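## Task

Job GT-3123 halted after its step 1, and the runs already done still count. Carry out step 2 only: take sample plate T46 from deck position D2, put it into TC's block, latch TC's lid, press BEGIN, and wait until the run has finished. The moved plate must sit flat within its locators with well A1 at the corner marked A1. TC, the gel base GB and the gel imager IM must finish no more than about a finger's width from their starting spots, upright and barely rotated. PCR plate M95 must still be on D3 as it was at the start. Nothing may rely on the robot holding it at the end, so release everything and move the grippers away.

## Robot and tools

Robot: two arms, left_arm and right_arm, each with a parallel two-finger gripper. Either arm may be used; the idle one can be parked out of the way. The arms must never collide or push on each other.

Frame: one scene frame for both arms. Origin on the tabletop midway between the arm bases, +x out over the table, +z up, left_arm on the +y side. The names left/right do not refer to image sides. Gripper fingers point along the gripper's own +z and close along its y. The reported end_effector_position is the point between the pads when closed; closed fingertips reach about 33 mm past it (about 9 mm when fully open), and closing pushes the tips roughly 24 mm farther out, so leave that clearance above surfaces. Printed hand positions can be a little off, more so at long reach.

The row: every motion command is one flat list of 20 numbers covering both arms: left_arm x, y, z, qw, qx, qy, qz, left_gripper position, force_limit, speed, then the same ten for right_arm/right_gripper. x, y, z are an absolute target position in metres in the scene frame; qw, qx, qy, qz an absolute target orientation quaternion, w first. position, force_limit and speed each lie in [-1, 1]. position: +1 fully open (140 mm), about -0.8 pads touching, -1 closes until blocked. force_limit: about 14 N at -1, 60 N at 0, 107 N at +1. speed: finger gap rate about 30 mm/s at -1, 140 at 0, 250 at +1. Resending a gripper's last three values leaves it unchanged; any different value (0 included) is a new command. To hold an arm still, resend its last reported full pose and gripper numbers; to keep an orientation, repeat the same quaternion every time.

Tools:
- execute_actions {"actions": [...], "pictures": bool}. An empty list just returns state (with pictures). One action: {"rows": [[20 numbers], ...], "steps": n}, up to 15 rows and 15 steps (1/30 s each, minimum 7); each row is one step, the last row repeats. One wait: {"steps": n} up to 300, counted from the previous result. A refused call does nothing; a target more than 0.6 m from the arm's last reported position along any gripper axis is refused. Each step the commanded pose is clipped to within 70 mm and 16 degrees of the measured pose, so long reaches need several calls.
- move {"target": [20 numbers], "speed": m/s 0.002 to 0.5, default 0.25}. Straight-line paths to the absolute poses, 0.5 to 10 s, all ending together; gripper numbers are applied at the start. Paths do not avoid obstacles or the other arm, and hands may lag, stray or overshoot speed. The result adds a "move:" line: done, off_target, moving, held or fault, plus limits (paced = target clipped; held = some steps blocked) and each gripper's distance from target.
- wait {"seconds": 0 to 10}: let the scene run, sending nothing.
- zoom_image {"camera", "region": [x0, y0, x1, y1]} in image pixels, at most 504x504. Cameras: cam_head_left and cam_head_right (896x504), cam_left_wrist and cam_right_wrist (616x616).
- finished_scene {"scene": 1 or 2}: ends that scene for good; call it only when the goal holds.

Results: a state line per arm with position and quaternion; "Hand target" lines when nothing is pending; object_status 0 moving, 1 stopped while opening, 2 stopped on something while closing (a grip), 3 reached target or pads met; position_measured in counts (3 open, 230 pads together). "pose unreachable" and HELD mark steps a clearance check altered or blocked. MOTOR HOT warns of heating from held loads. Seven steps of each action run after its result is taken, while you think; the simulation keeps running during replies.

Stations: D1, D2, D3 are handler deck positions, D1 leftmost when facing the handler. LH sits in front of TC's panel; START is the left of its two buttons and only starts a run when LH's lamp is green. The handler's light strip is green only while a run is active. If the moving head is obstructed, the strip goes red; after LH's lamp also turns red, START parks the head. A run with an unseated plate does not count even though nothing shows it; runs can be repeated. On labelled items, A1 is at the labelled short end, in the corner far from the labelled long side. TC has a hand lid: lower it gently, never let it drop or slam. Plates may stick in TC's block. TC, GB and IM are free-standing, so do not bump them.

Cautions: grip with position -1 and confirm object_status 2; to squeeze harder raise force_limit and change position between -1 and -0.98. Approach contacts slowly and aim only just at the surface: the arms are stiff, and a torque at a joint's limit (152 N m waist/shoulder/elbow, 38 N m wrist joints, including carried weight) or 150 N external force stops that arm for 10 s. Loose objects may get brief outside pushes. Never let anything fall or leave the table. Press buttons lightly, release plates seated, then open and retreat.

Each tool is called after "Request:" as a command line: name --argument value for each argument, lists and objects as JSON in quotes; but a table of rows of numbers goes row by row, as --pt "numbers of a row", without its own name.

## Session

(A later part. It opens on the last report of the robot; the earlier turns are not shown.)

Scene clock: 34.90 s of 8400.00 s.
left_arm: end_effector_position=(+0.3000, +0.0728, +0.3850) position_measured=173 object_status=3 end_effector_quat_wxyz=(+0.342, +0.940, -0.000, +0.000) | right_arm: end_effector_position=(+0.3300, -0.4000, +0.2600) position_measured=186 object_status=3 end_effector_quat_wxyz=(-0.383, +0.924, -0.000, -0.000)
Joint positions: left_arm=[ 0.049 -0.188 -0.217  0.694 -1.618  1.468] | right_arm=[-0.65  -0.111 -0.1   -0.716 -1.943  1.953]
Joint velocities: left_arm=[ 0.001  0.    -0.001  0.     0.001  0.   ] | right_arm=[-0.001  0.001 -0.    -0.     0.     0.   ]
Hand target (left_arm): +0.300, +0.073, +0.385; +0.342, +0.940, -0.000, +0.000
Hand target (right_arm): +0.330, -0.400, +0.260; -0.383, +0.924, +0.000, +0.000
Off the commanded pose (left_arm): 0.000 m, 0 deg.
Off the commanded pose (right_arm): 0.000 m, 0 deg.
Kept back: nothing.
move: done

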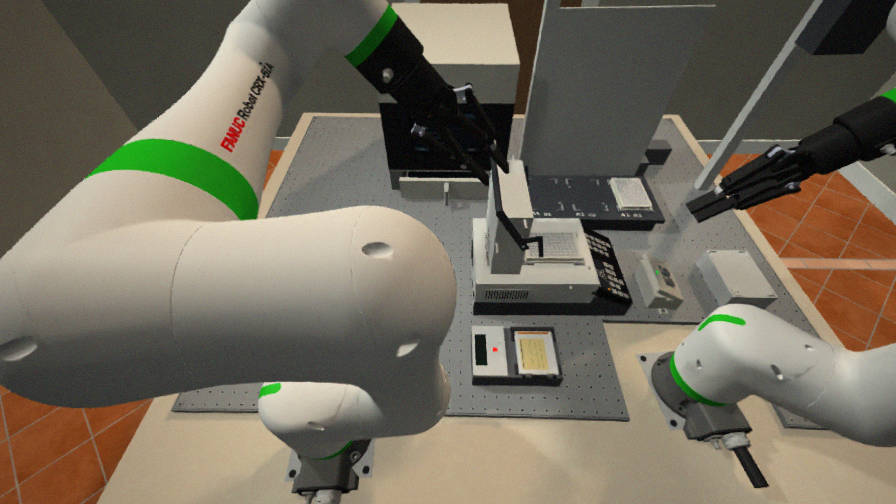

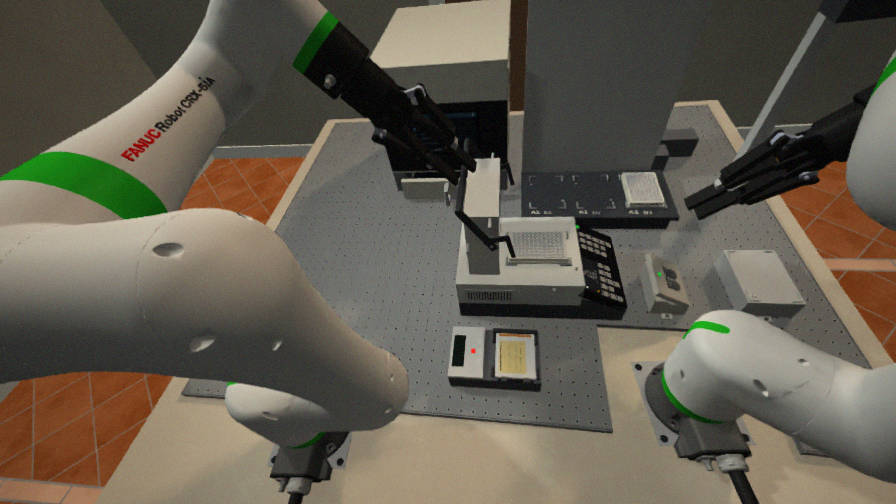

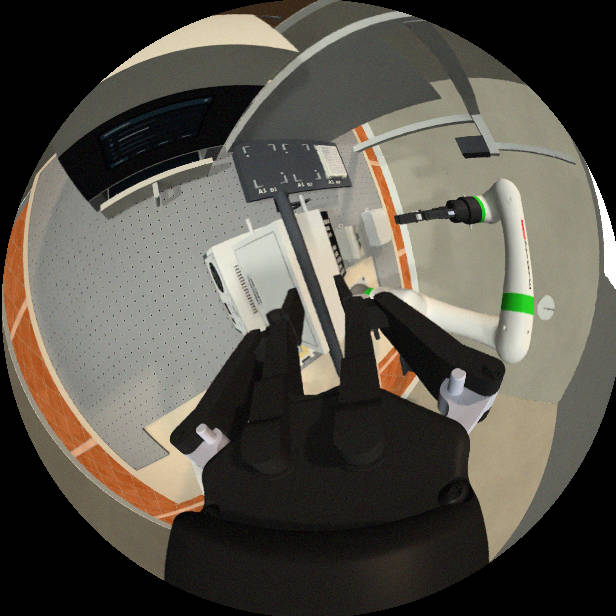

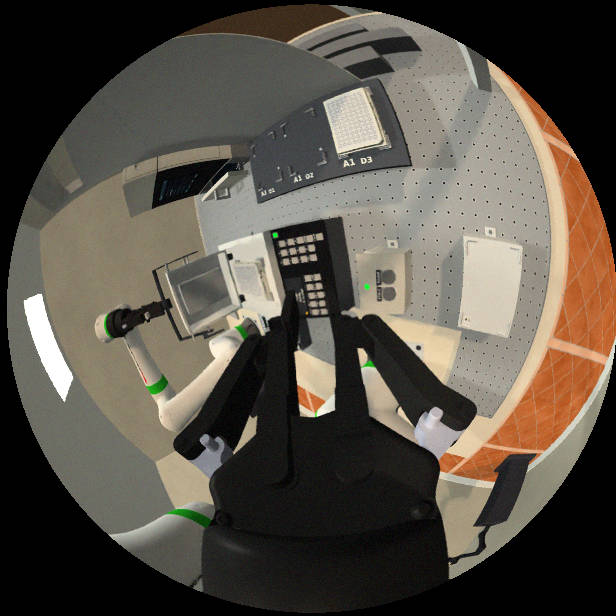

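Request:
move --target '[0.30,0.063,0.3735,0.342,0.94,0,0,-0.35,-0.3,0,0.33,-0.40,0.26,-0.383,0.924,0,0,-0.45,0.3,0]' --speed 0.03

Request:
move --target '[0.30,0.063,0.3735,0.342,0.94,0,0,-1,-0.4,-0.6,0.33,-0.40,0.26,-0.383,0.924,0,0,-0.45,0.3,0]' --speed 0.03

Request:
zoom_image --camera "cam_head_right" --region '[400, 100, 560, 260]'

Scene clock: 36.77 s of 8400.00 s.
left_arm: end_effector_position=(+0.3000, +0.0630, +0.3736) position_measured=173 object_status=3 end_effector_quat_wxyz=(+0.342, +0.940, -0.000, +0.000) | right_arm: end_effector_position=(+0.3300, -0.4000, +0.2600) position_measured=186 object_status=3 end_effector_quat_wxyz=(-0.383, +0.924, +0.000, +0.000)
Joint positions: left_arm=[ 0.022 -0.188 -0.244  0.695 -1.58   1.472] | right_arm=[-0.65  -0.111 -0.1   -0.716 -1.943  1.953]
Joint velocities: left_arm=[-0.002  0.    -0.003  0.001  0.002  0.001] | right_arm=[-0.001 -0.001 -0.     0.    -0.001  0.   ]
Hand target (left_arm): +0.300, +0.063, +0.373; +0.342, +0.940, -0.000, +0.000
Hand target (right_arm): +0.330, -0.400, +0.260; -0.383, +0.924, +0.000, +0.000
Off the commanded pose (left_arm): 0.000 m, 0 deg.
Off the commanded pose (right_arm): 0.000 m, 0 deg.
Kept back: nothing.
move: done

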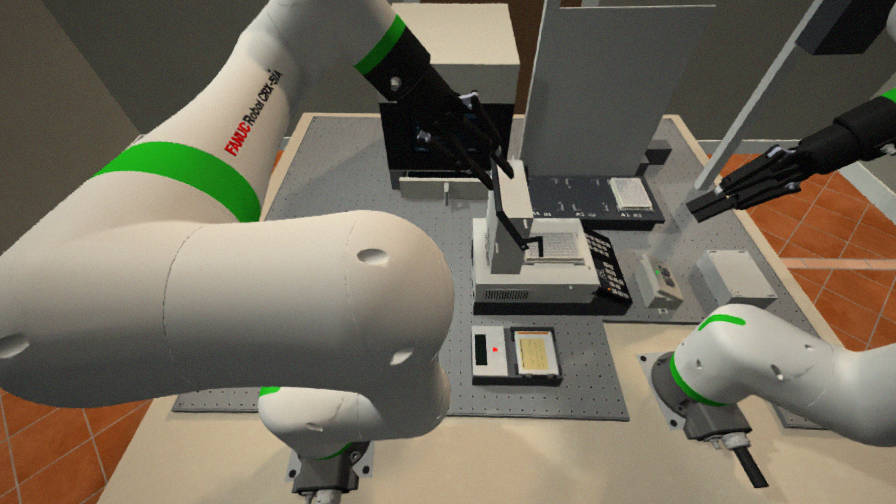

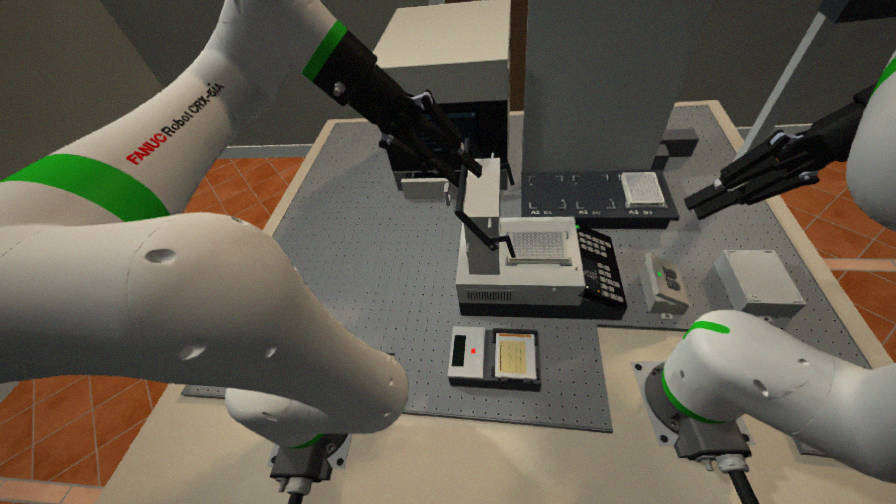

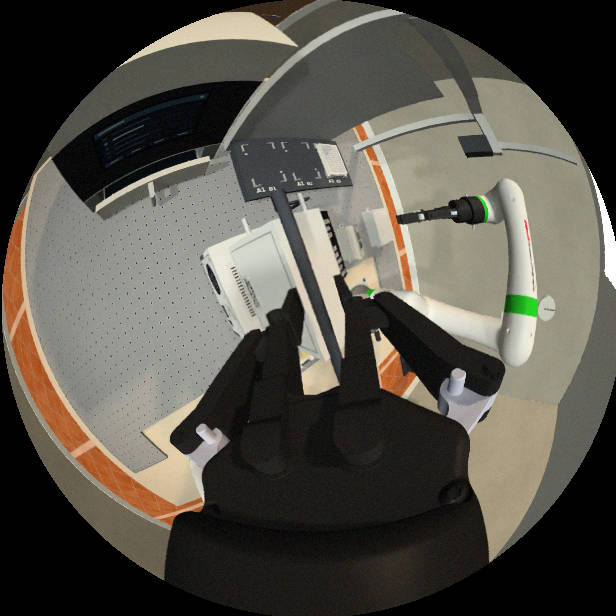

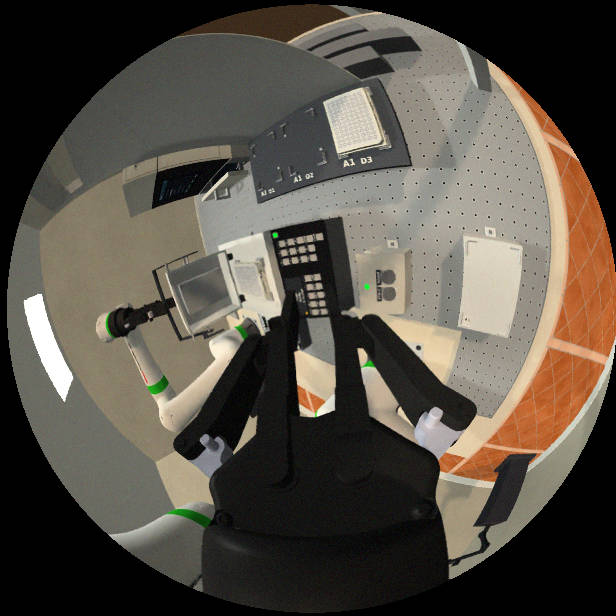

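Scene clock: 37.47 s of 8400.00 s.
left_arm: end_effector_position=(+0.3000, +0.0630, +0.3735) position_measured=215 object_status=2 end_effector_quat_wxyz=(+0.342, +0.940, +0.000, +0.000) | right_arm: end_effector_position=(+0.3300, -0.4000, +0.2600) position_measured=186 object_status=3 end_effector_quat_wxyz=(-0.383, +0.924, -0.000, +0.000)
Joint positions: left_arm=[ 0.022 -0.188 -0.244  0.695 -1.58   1.472] | right_arm=[-0.65  -0.111 -0.1   -0.716 -1.943  1.953]
Joint velocities: left_arm=[-0. -0.  0. -0.  0. -0.] | right_arm=[-0.  0. -0.  0. -0.  0.]
Hand target (left_arm): +0.300, +0.063, +0.374; +0.342, +0.940, -0.000, +0.000
Hand target (right_arm): +0.330, -0.400, +0.260; -0.383, +0.924, -0.000, +0.000
Off the commanded pose (left_arm): 0.000 m, 0 deg.
Off the commanded pose (right_arm): 0.000 m, 0 deg.
Kept back: nothing.
move: done

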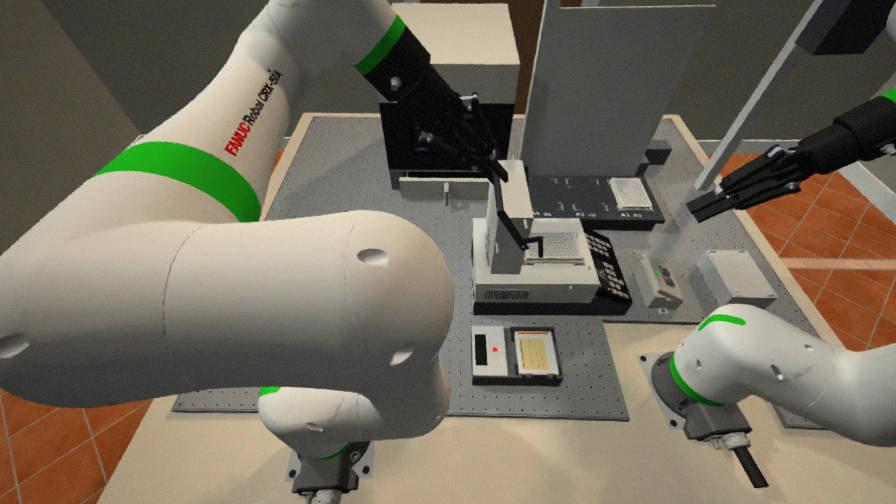

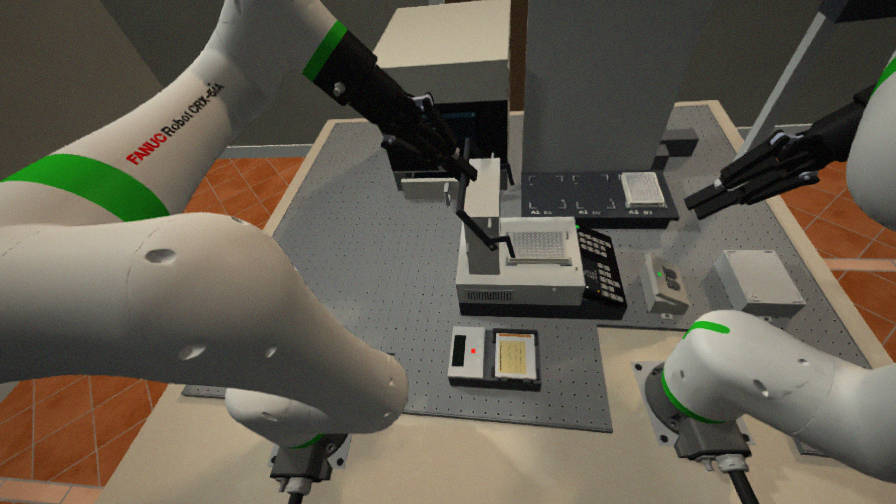

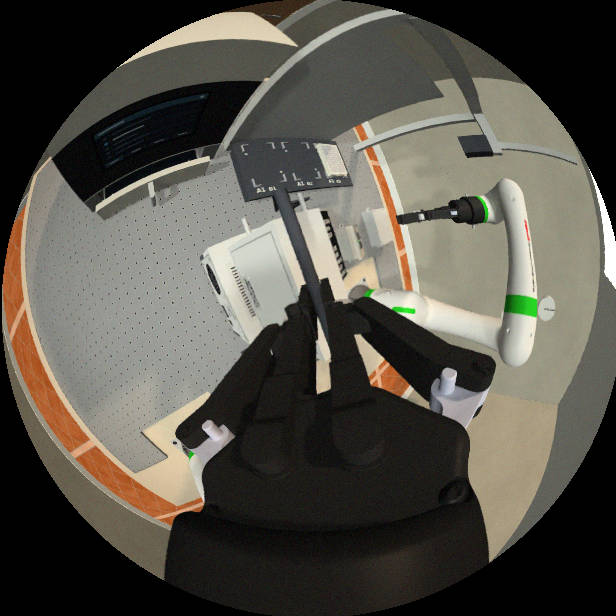

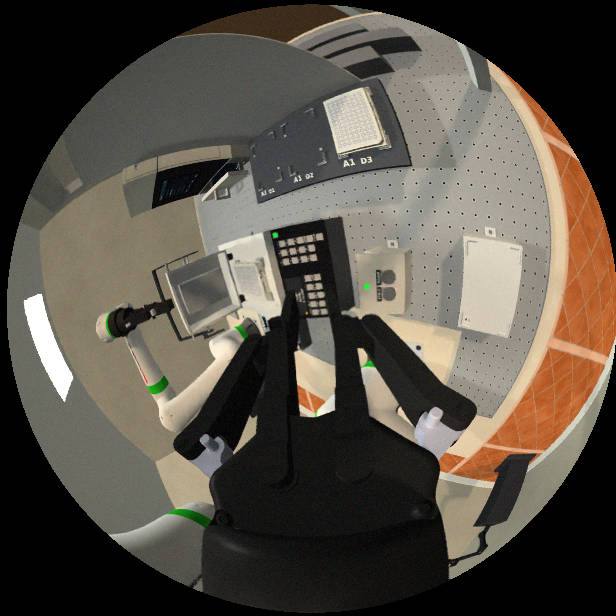

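Region (400, 100, 560, 260) of cam_head_right's 896x504 image, scaled by 3.150, with more detail than that image has.

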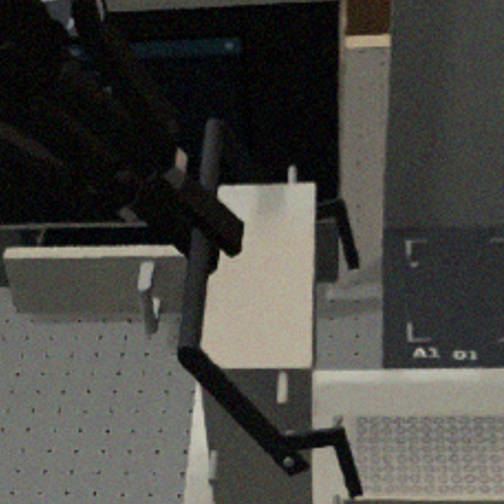

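Request:
move --target '[0.30,0.087,0.338,0.462,0.887,0,0,-1,-0.4,-0.6,0.33,-0.40,0.26,-0.383,0.924,0,0,-0.45,0.3,0]' --speed 0.04

Request:
zoom_image --camera "cam_head_right" --region '[400, 100, 600, 320]'

Scene clock: 41.20 s of 8400.00 s.
left_arm: end_effector_position=(+0.2998, +0.0868, +0.3380) position_measured=215 object_status=2 end_effector_quat_wxyz=(+0.462, +0.887, -0.000, -0.000) | right_arm: end_effector_position=(+0.3300, -0.4000, +0.2600) position_measured=186 object_status=3 end_effector_quat_wxyz=(-0.383, +0.924, +0.000, +0.000)
Joint positions: left_arm=[ 0.205 -0.206 -0.54   0.912 -1.586  1.148] | right_arm=[-0.65  -0.111 -0.1   -0.716 -1.943  1.953]
Joint velocities: left_arm=[ 0.002  0.    -0.006  0.002 -0.001 -0.005] | right_arm=[ 0.001 -0.001  0.    -0.     0.    -0.   ]
Hand target (left_arm): +0.300, +0.087, +0.338; +0.462, +0.887, -0.000, -0.000
Hand target (right_arm): +0.330, -0.400, +0.260; -0.383, +0.924, -0.000, +0.000
Off the commanded pose (left_arm): 0.000 m, 0 deg.
Off the commanded pose (right_arm): 0.000 m, 0 deg.
Kept back: nothing.
move: done

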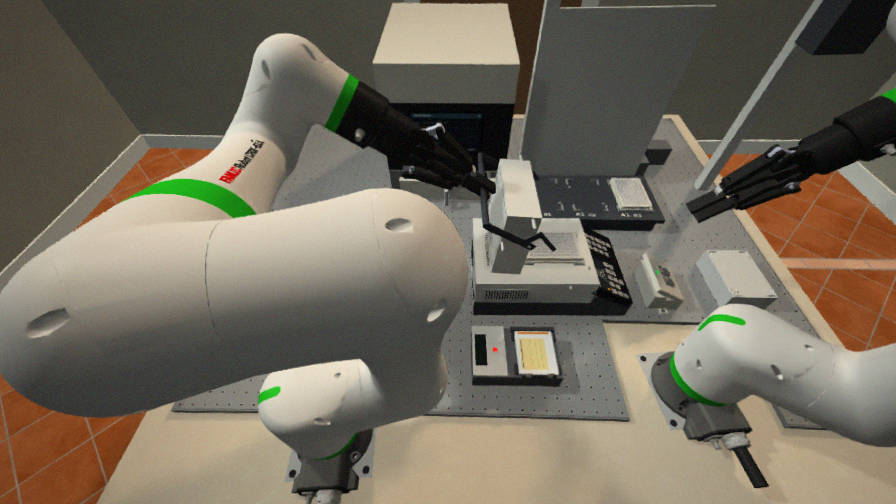

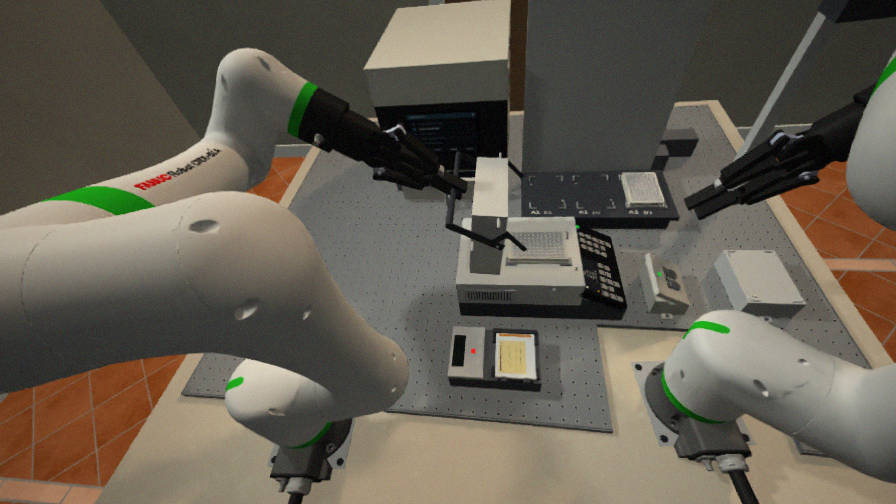

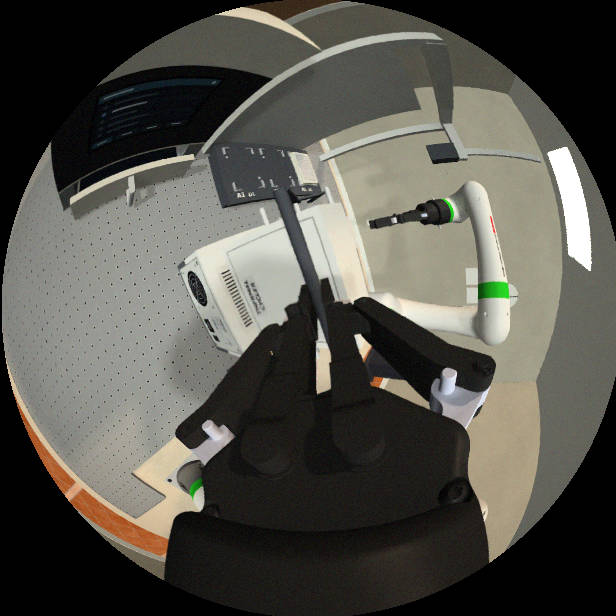

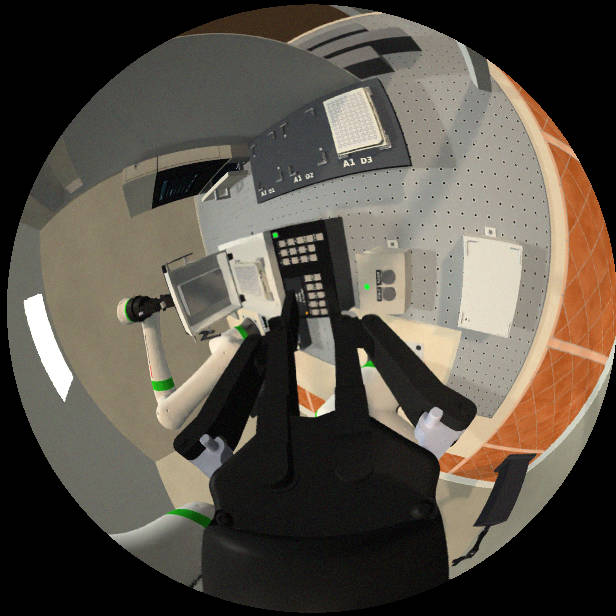

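Region (400, 100, 600, 320) of cam_head_right's 896x504 image, scaled by 2.291, with more detail than that image has; it fills the left 458 columns of this view, and the rest is white.

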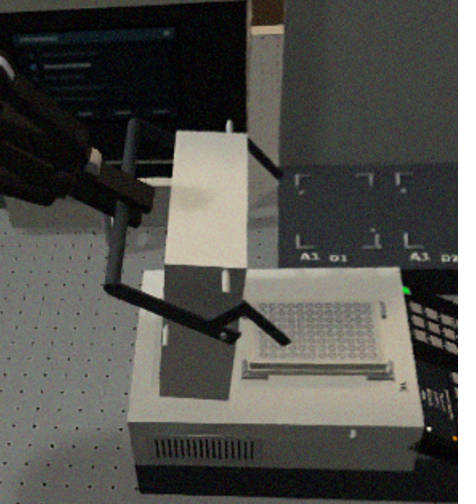

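Request:
move --target '[0.30,0.045,0.328,0.4,0.9165,0,0,-1,-0.4,-0.6,0.33,-0.40,0.26,-0.383,0.924,0,0,-0.45,0.3,0]' --speed 0.06

Request:
move --target '[0.30,-0.005,0.335,0.259,0.966,0,0,-1,-0.4,-0.6,0.33,-0.40,0.26,-0.383,0.924,0,0,-0.45,0.3,0]' --speed 0.08

Request:
zoom_image --camera "cam_head_right" --region '[420, 100, 640, 320]'

Scene clock: 43.03 s of 8400.00 s.
left_arm: end_effector_position=(+0.3001, +0.0452, +0.3280) position_measured=215 object_status=2 end_effector_quat_wxyz=(+0.400, +0.916, -0.000, +0.000) | right_arm: end_effector_position=(+0.3300, -0.4000, +0.2600) position_measured=186 object_status=3 end_effector_quat_wxyz=(-0.383, +0.924, -0.000, -0.000)
Joint positions: left_arm=[ 0.03  -0.202 -0.457  0.825 -1.462  1.322] | right_arm=[-0.65  -0.111 -0.1   -0.716 -1.943  1.953]
Joint velocities: left_arm=[-0.002  0.001 -0.    -0.001  0.002  0.003] | right_arm=[ 0.    -0.    -0.    -0.001  0.     0.   ]
Hand target (left_arm): +0.300, +0.045, +0.328; +0.400, +0.917, -0.000, +0.000
Hand target (right_arm): +0.330, -0.400, +0.260; -0.383, +0.924, -0.000, +0.000
Off the commanded pose (left_arm): 0.000 m, 0 deg.
Off the commanded pose (right_arm): 0.000 m, 0 deg.
Kept back: nothing.
move: done

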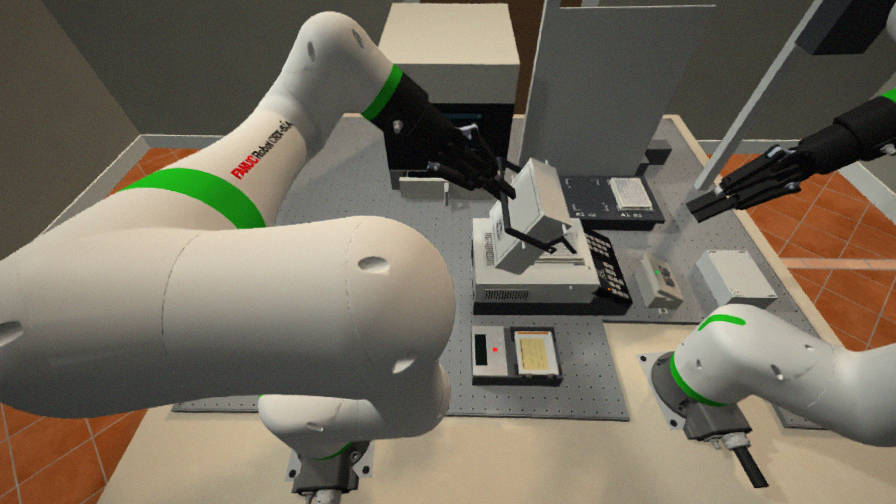

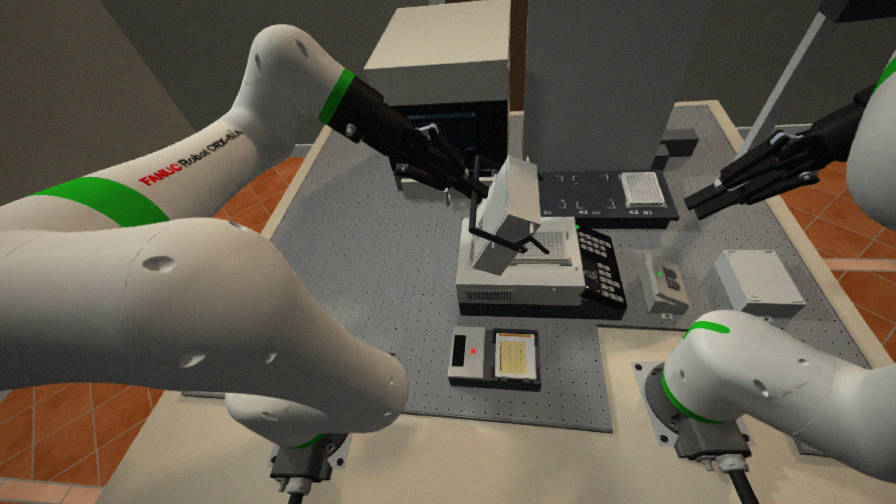

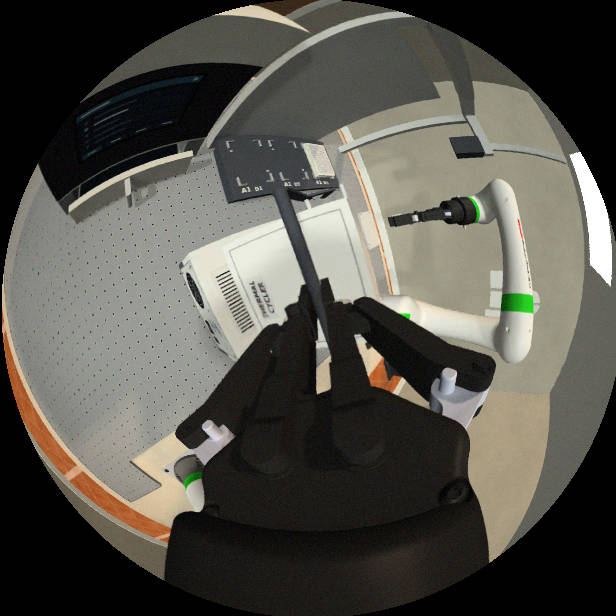

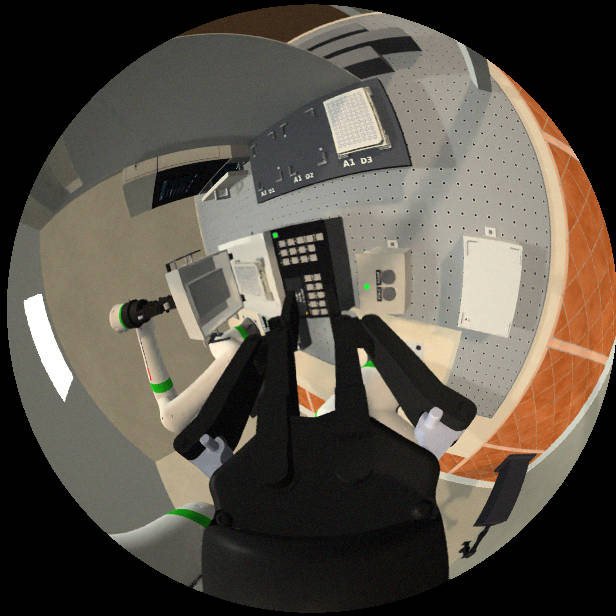

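Scene clock: 45.23 s of 8400.00 s.
left_arm: end_effector_position=(+0.3003, -0.0047, +0.3352) position_measured=215 object_status=2 end_effector_quat_wxyz=(+0.259, +0.966, +0.000, +0.000) | right_arm: end_effector_position=(+0.3300, -0.4000, +0.2600) position_measured=186 object_status=3 end_effector_quat_wxyz=(-0.383, +0.924, -0.000, -0.000)
Joint positions: left_arm=[-0.259 -0.091 -0.123  0.517 -1.444  1.727] | right_arm=[-0.65  -0.111 -0.1   -0.716 -1.943  1.953]
Joint velocities: left_arm=[-0.001  0.002  0.004 -0.003 -0.002  0.004] | right_arm=[ 0.001  0.    -0.    -0.    -0.    -0.   ]
Hand target (left_arm): +0.300, -0.005, +0.335; +0.259, +0.966, -0.000, +0.000
Hand target (right_arm): +0.330, -0.400, +0.260; -0.383, +0.924, +0.000, +0.000
Off the commanded pose (left_arm): 0.000 m, 0 deg.
Off the commanded pose (right_arm): 0.000 m, 0 deg.
Kept back: nothing.
move: done

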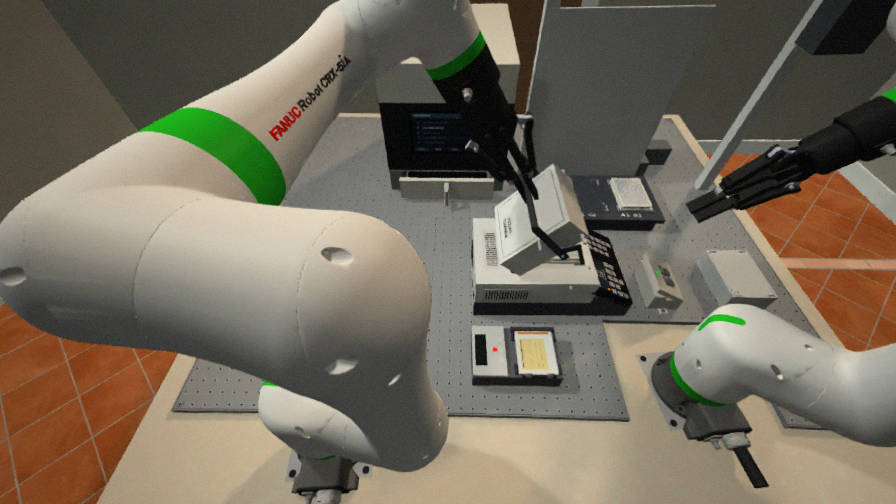

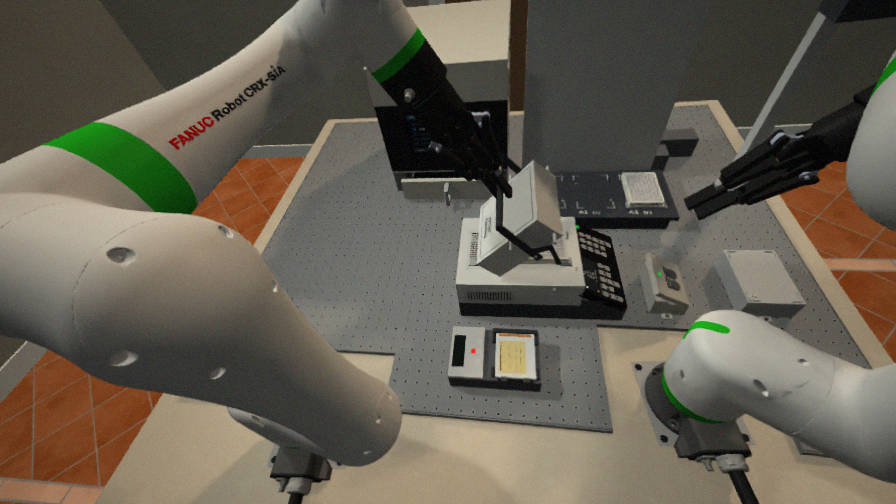

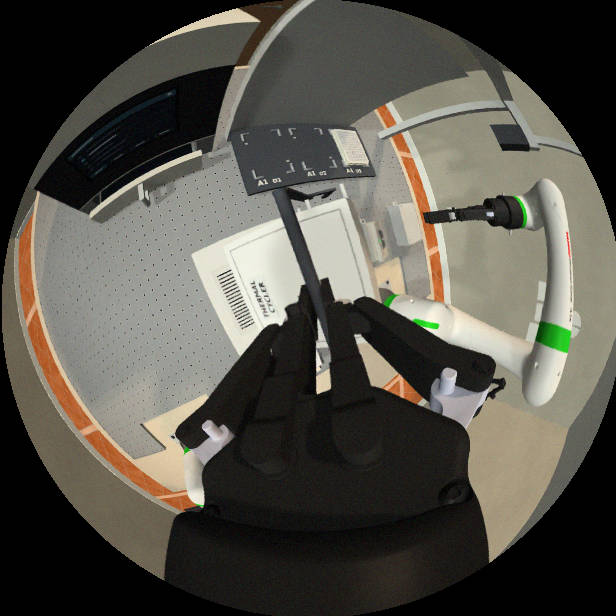

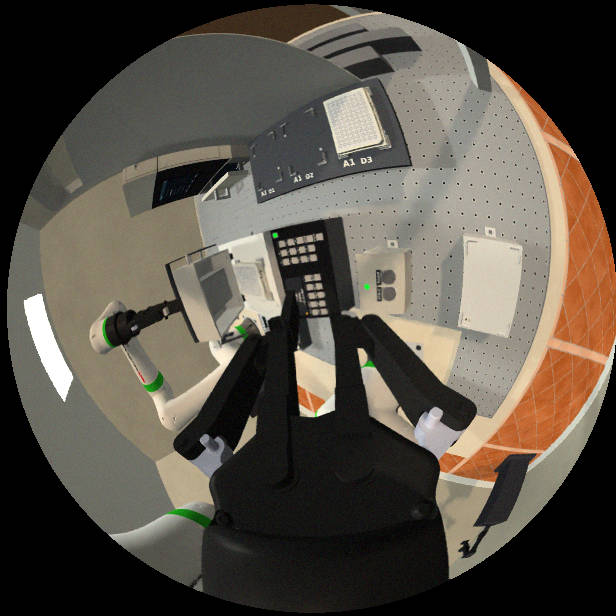

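Region (420, 100, 640, 320) of cam_head_right's 896x504 image, scaled by 2.291, with more detail than that image has.

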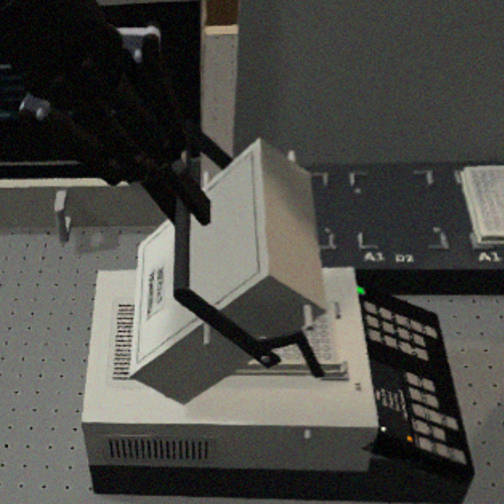

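Request:
move --target '[0.30,-0.070,0.322,0.087,0.996,0,0,-1,-0.4,-0.6,0.33,-0.45,0.26,-0.383,0.924,0,0,-0.45,0.3,0]' --speed 0.08

Request:
move --target '[0.30,-0.105,0.297,0,1,0,0,-1,-0.4,-0.6,0.33,-0.45,0.26,-0.383,0.924,0,0,-0.45,0.3,0]' --speed 0.04

Request:
zoom_image --camera "cam_head_right" --region '[440, 130, 640, 330]'

Scene clock: 48.30 s of 8400.00 s.
left_arm: end_effector_position=(+0.3003, -0.0698, +0.3223) position_measured=215 object_status=2 end_effector_quat_wxyz=(+0.087, +0.996, +0.000, +0.000) | right_arm: end_effector_position=(+0.3301, -0.4500, +0.2599) position_measured=186 object_status=3 end_effector_quat_wxyz=(-0.383, +0.924, +0.000, +0.000)
Joint positions: left_arm=[-0.603  0.201  0.359  0.15  -1.636  2.13 ] | right_arm=[-0.747 -0.018 -0.021 -0.682 -1.995  2.043]
Joint velocities: left_arm=[-0.002  0.004  0.007 -0.003 -0.003  0.001] | right_arm=[-0.     0.001  0.001  0.    -0.001  0.001]
Hand target (left_arm): +0.300, -0.070, +0.322; +0.087, +0.996, -0.000, +0.000
Hand target (right_arm): +0.330, -0.450, +0.260; -0.383, +0.924, +0.000, +0.000
Off the commanded pose (left_arm): 0.001 m, 0 deg.
Off the commanded pose (right_arm): 0.000 m, 0 deg.
Kept back: nothing.
move: done

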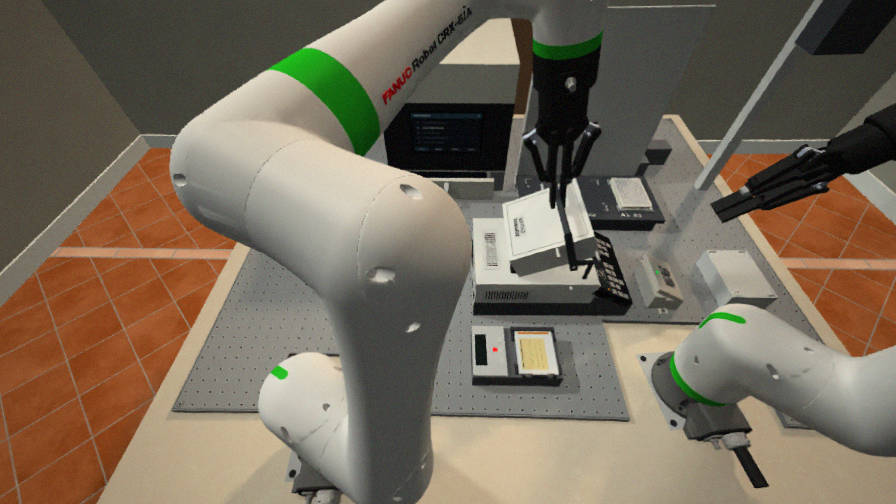

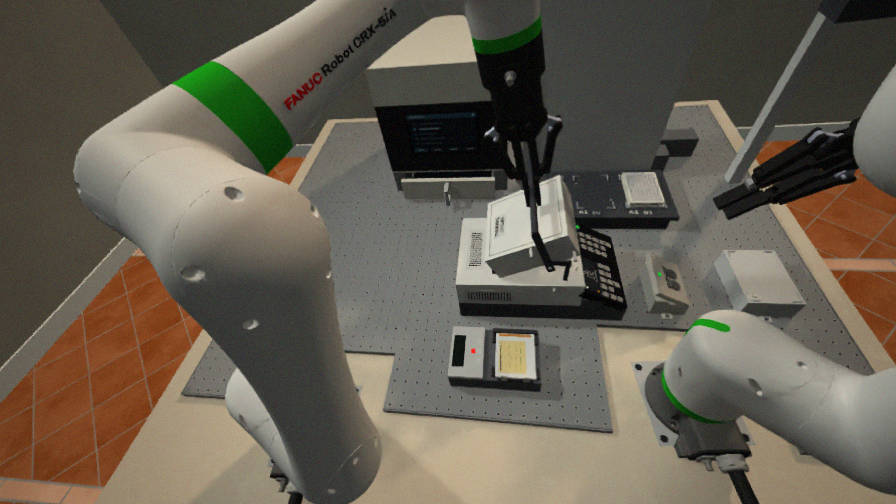

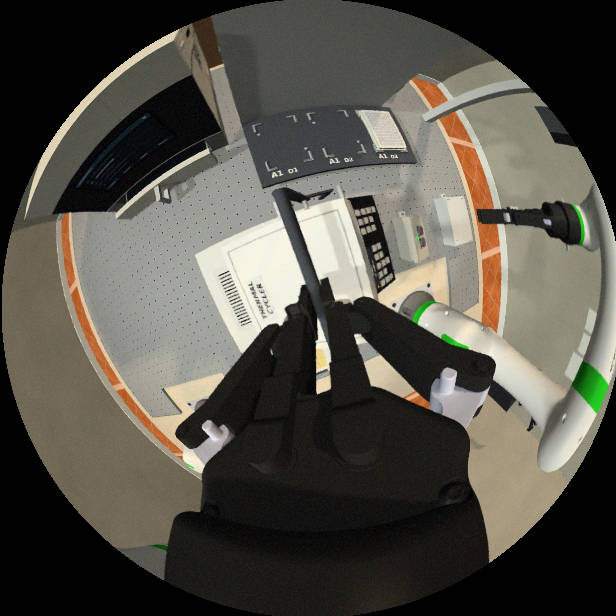

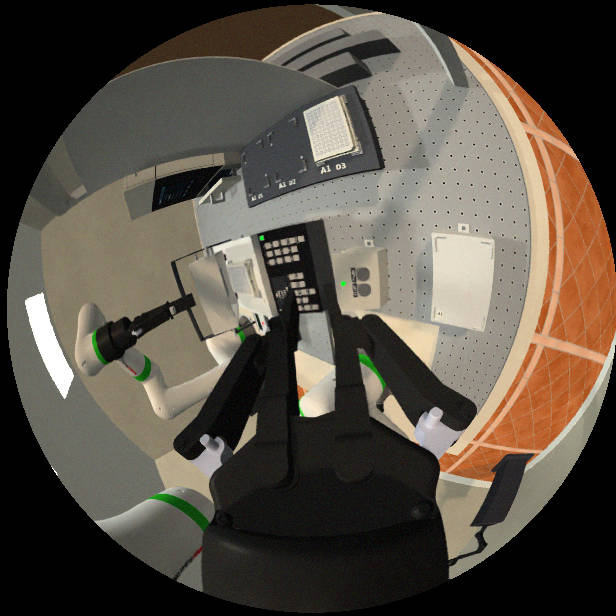

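Scene clock: 50.77 s of 8400.00 s.
left_arm: end_effector_position=(+0.3002, -0.1050, +0.2972) position_measured=215 object_status=2 end_effector_quat_wxyz=(+0.000, +1.000, -0.000, +0.000) | right_arm: end_effector_position=(+0.3300, -0.4500, +0.2600) position_measured=186 object_status=3 end_effector_quat_wxyz=(-0.383, +0.924, -0.000, -0.000)
Joint positions: left_arm=[-0.747  0.395  0.606  0.    -1.782  2.258] | right_arm=[-0.746 -0.018 -0.02  -0.682 -1.995  2.043]
Joint velocities: left_arm=[-0.002  0.003  0.006 -0.001 -0.003  0.002] | right_arm=[0.001 0.001 0.    0.    0.    0.   ]
Hand target (left_arm): +0.300, -0.105, +0.297; +0.000, +1.000, -0.000, +0.000
Hand target (right_arm): +0.330, -0.450, +0.260; -0.383, +0.924, -0.000, -0.000
Off the commanded pose (left_arm): 0.000 m, 0 deg.
Off the commanded pose (right_arm): 0.000 m, 0 deg.
Kept back: nothing.
move: done

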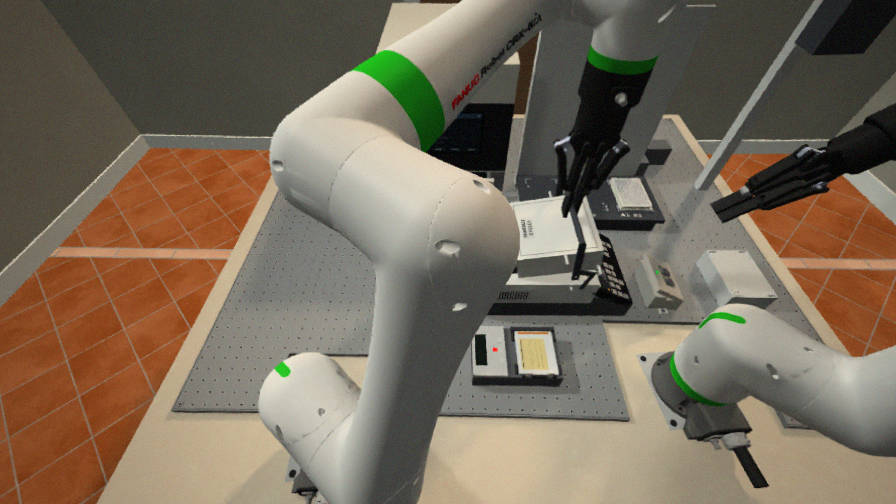

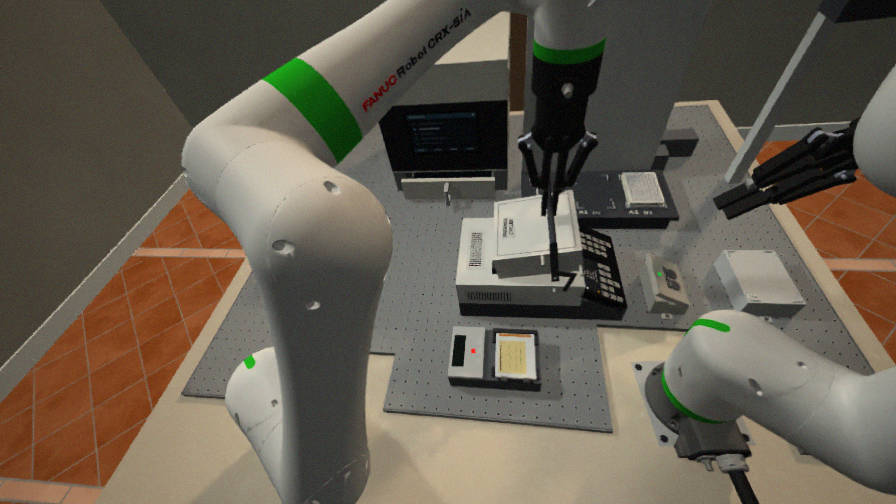

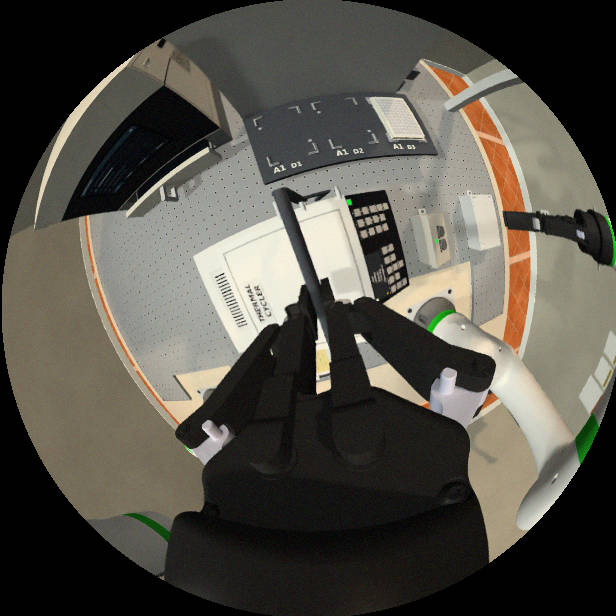

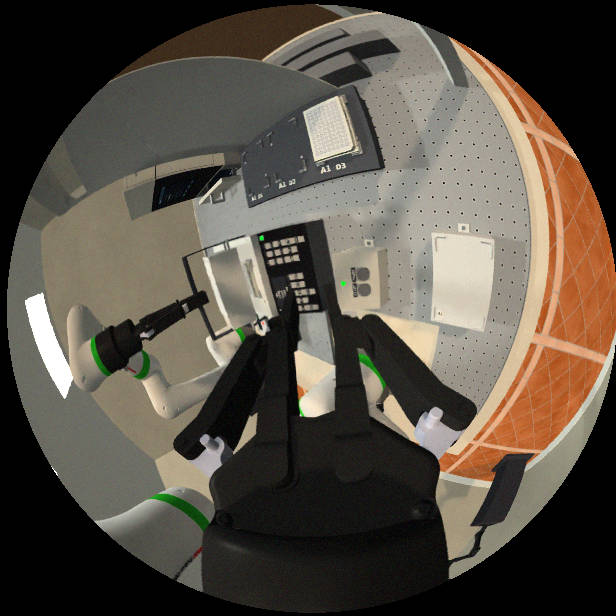

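Region (440, 130, 640, 330) of cam_head_right's 896x504 image, scaled by 2.520, with more detail than that image has.

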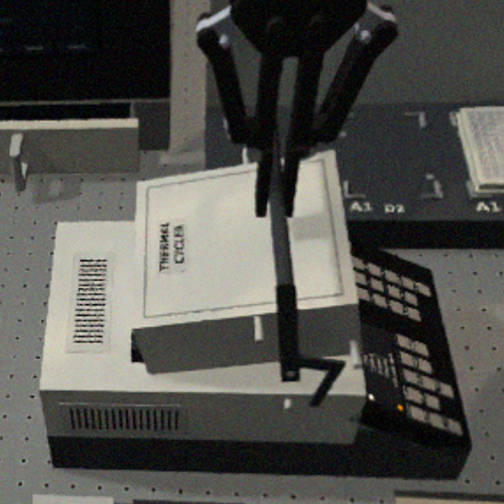

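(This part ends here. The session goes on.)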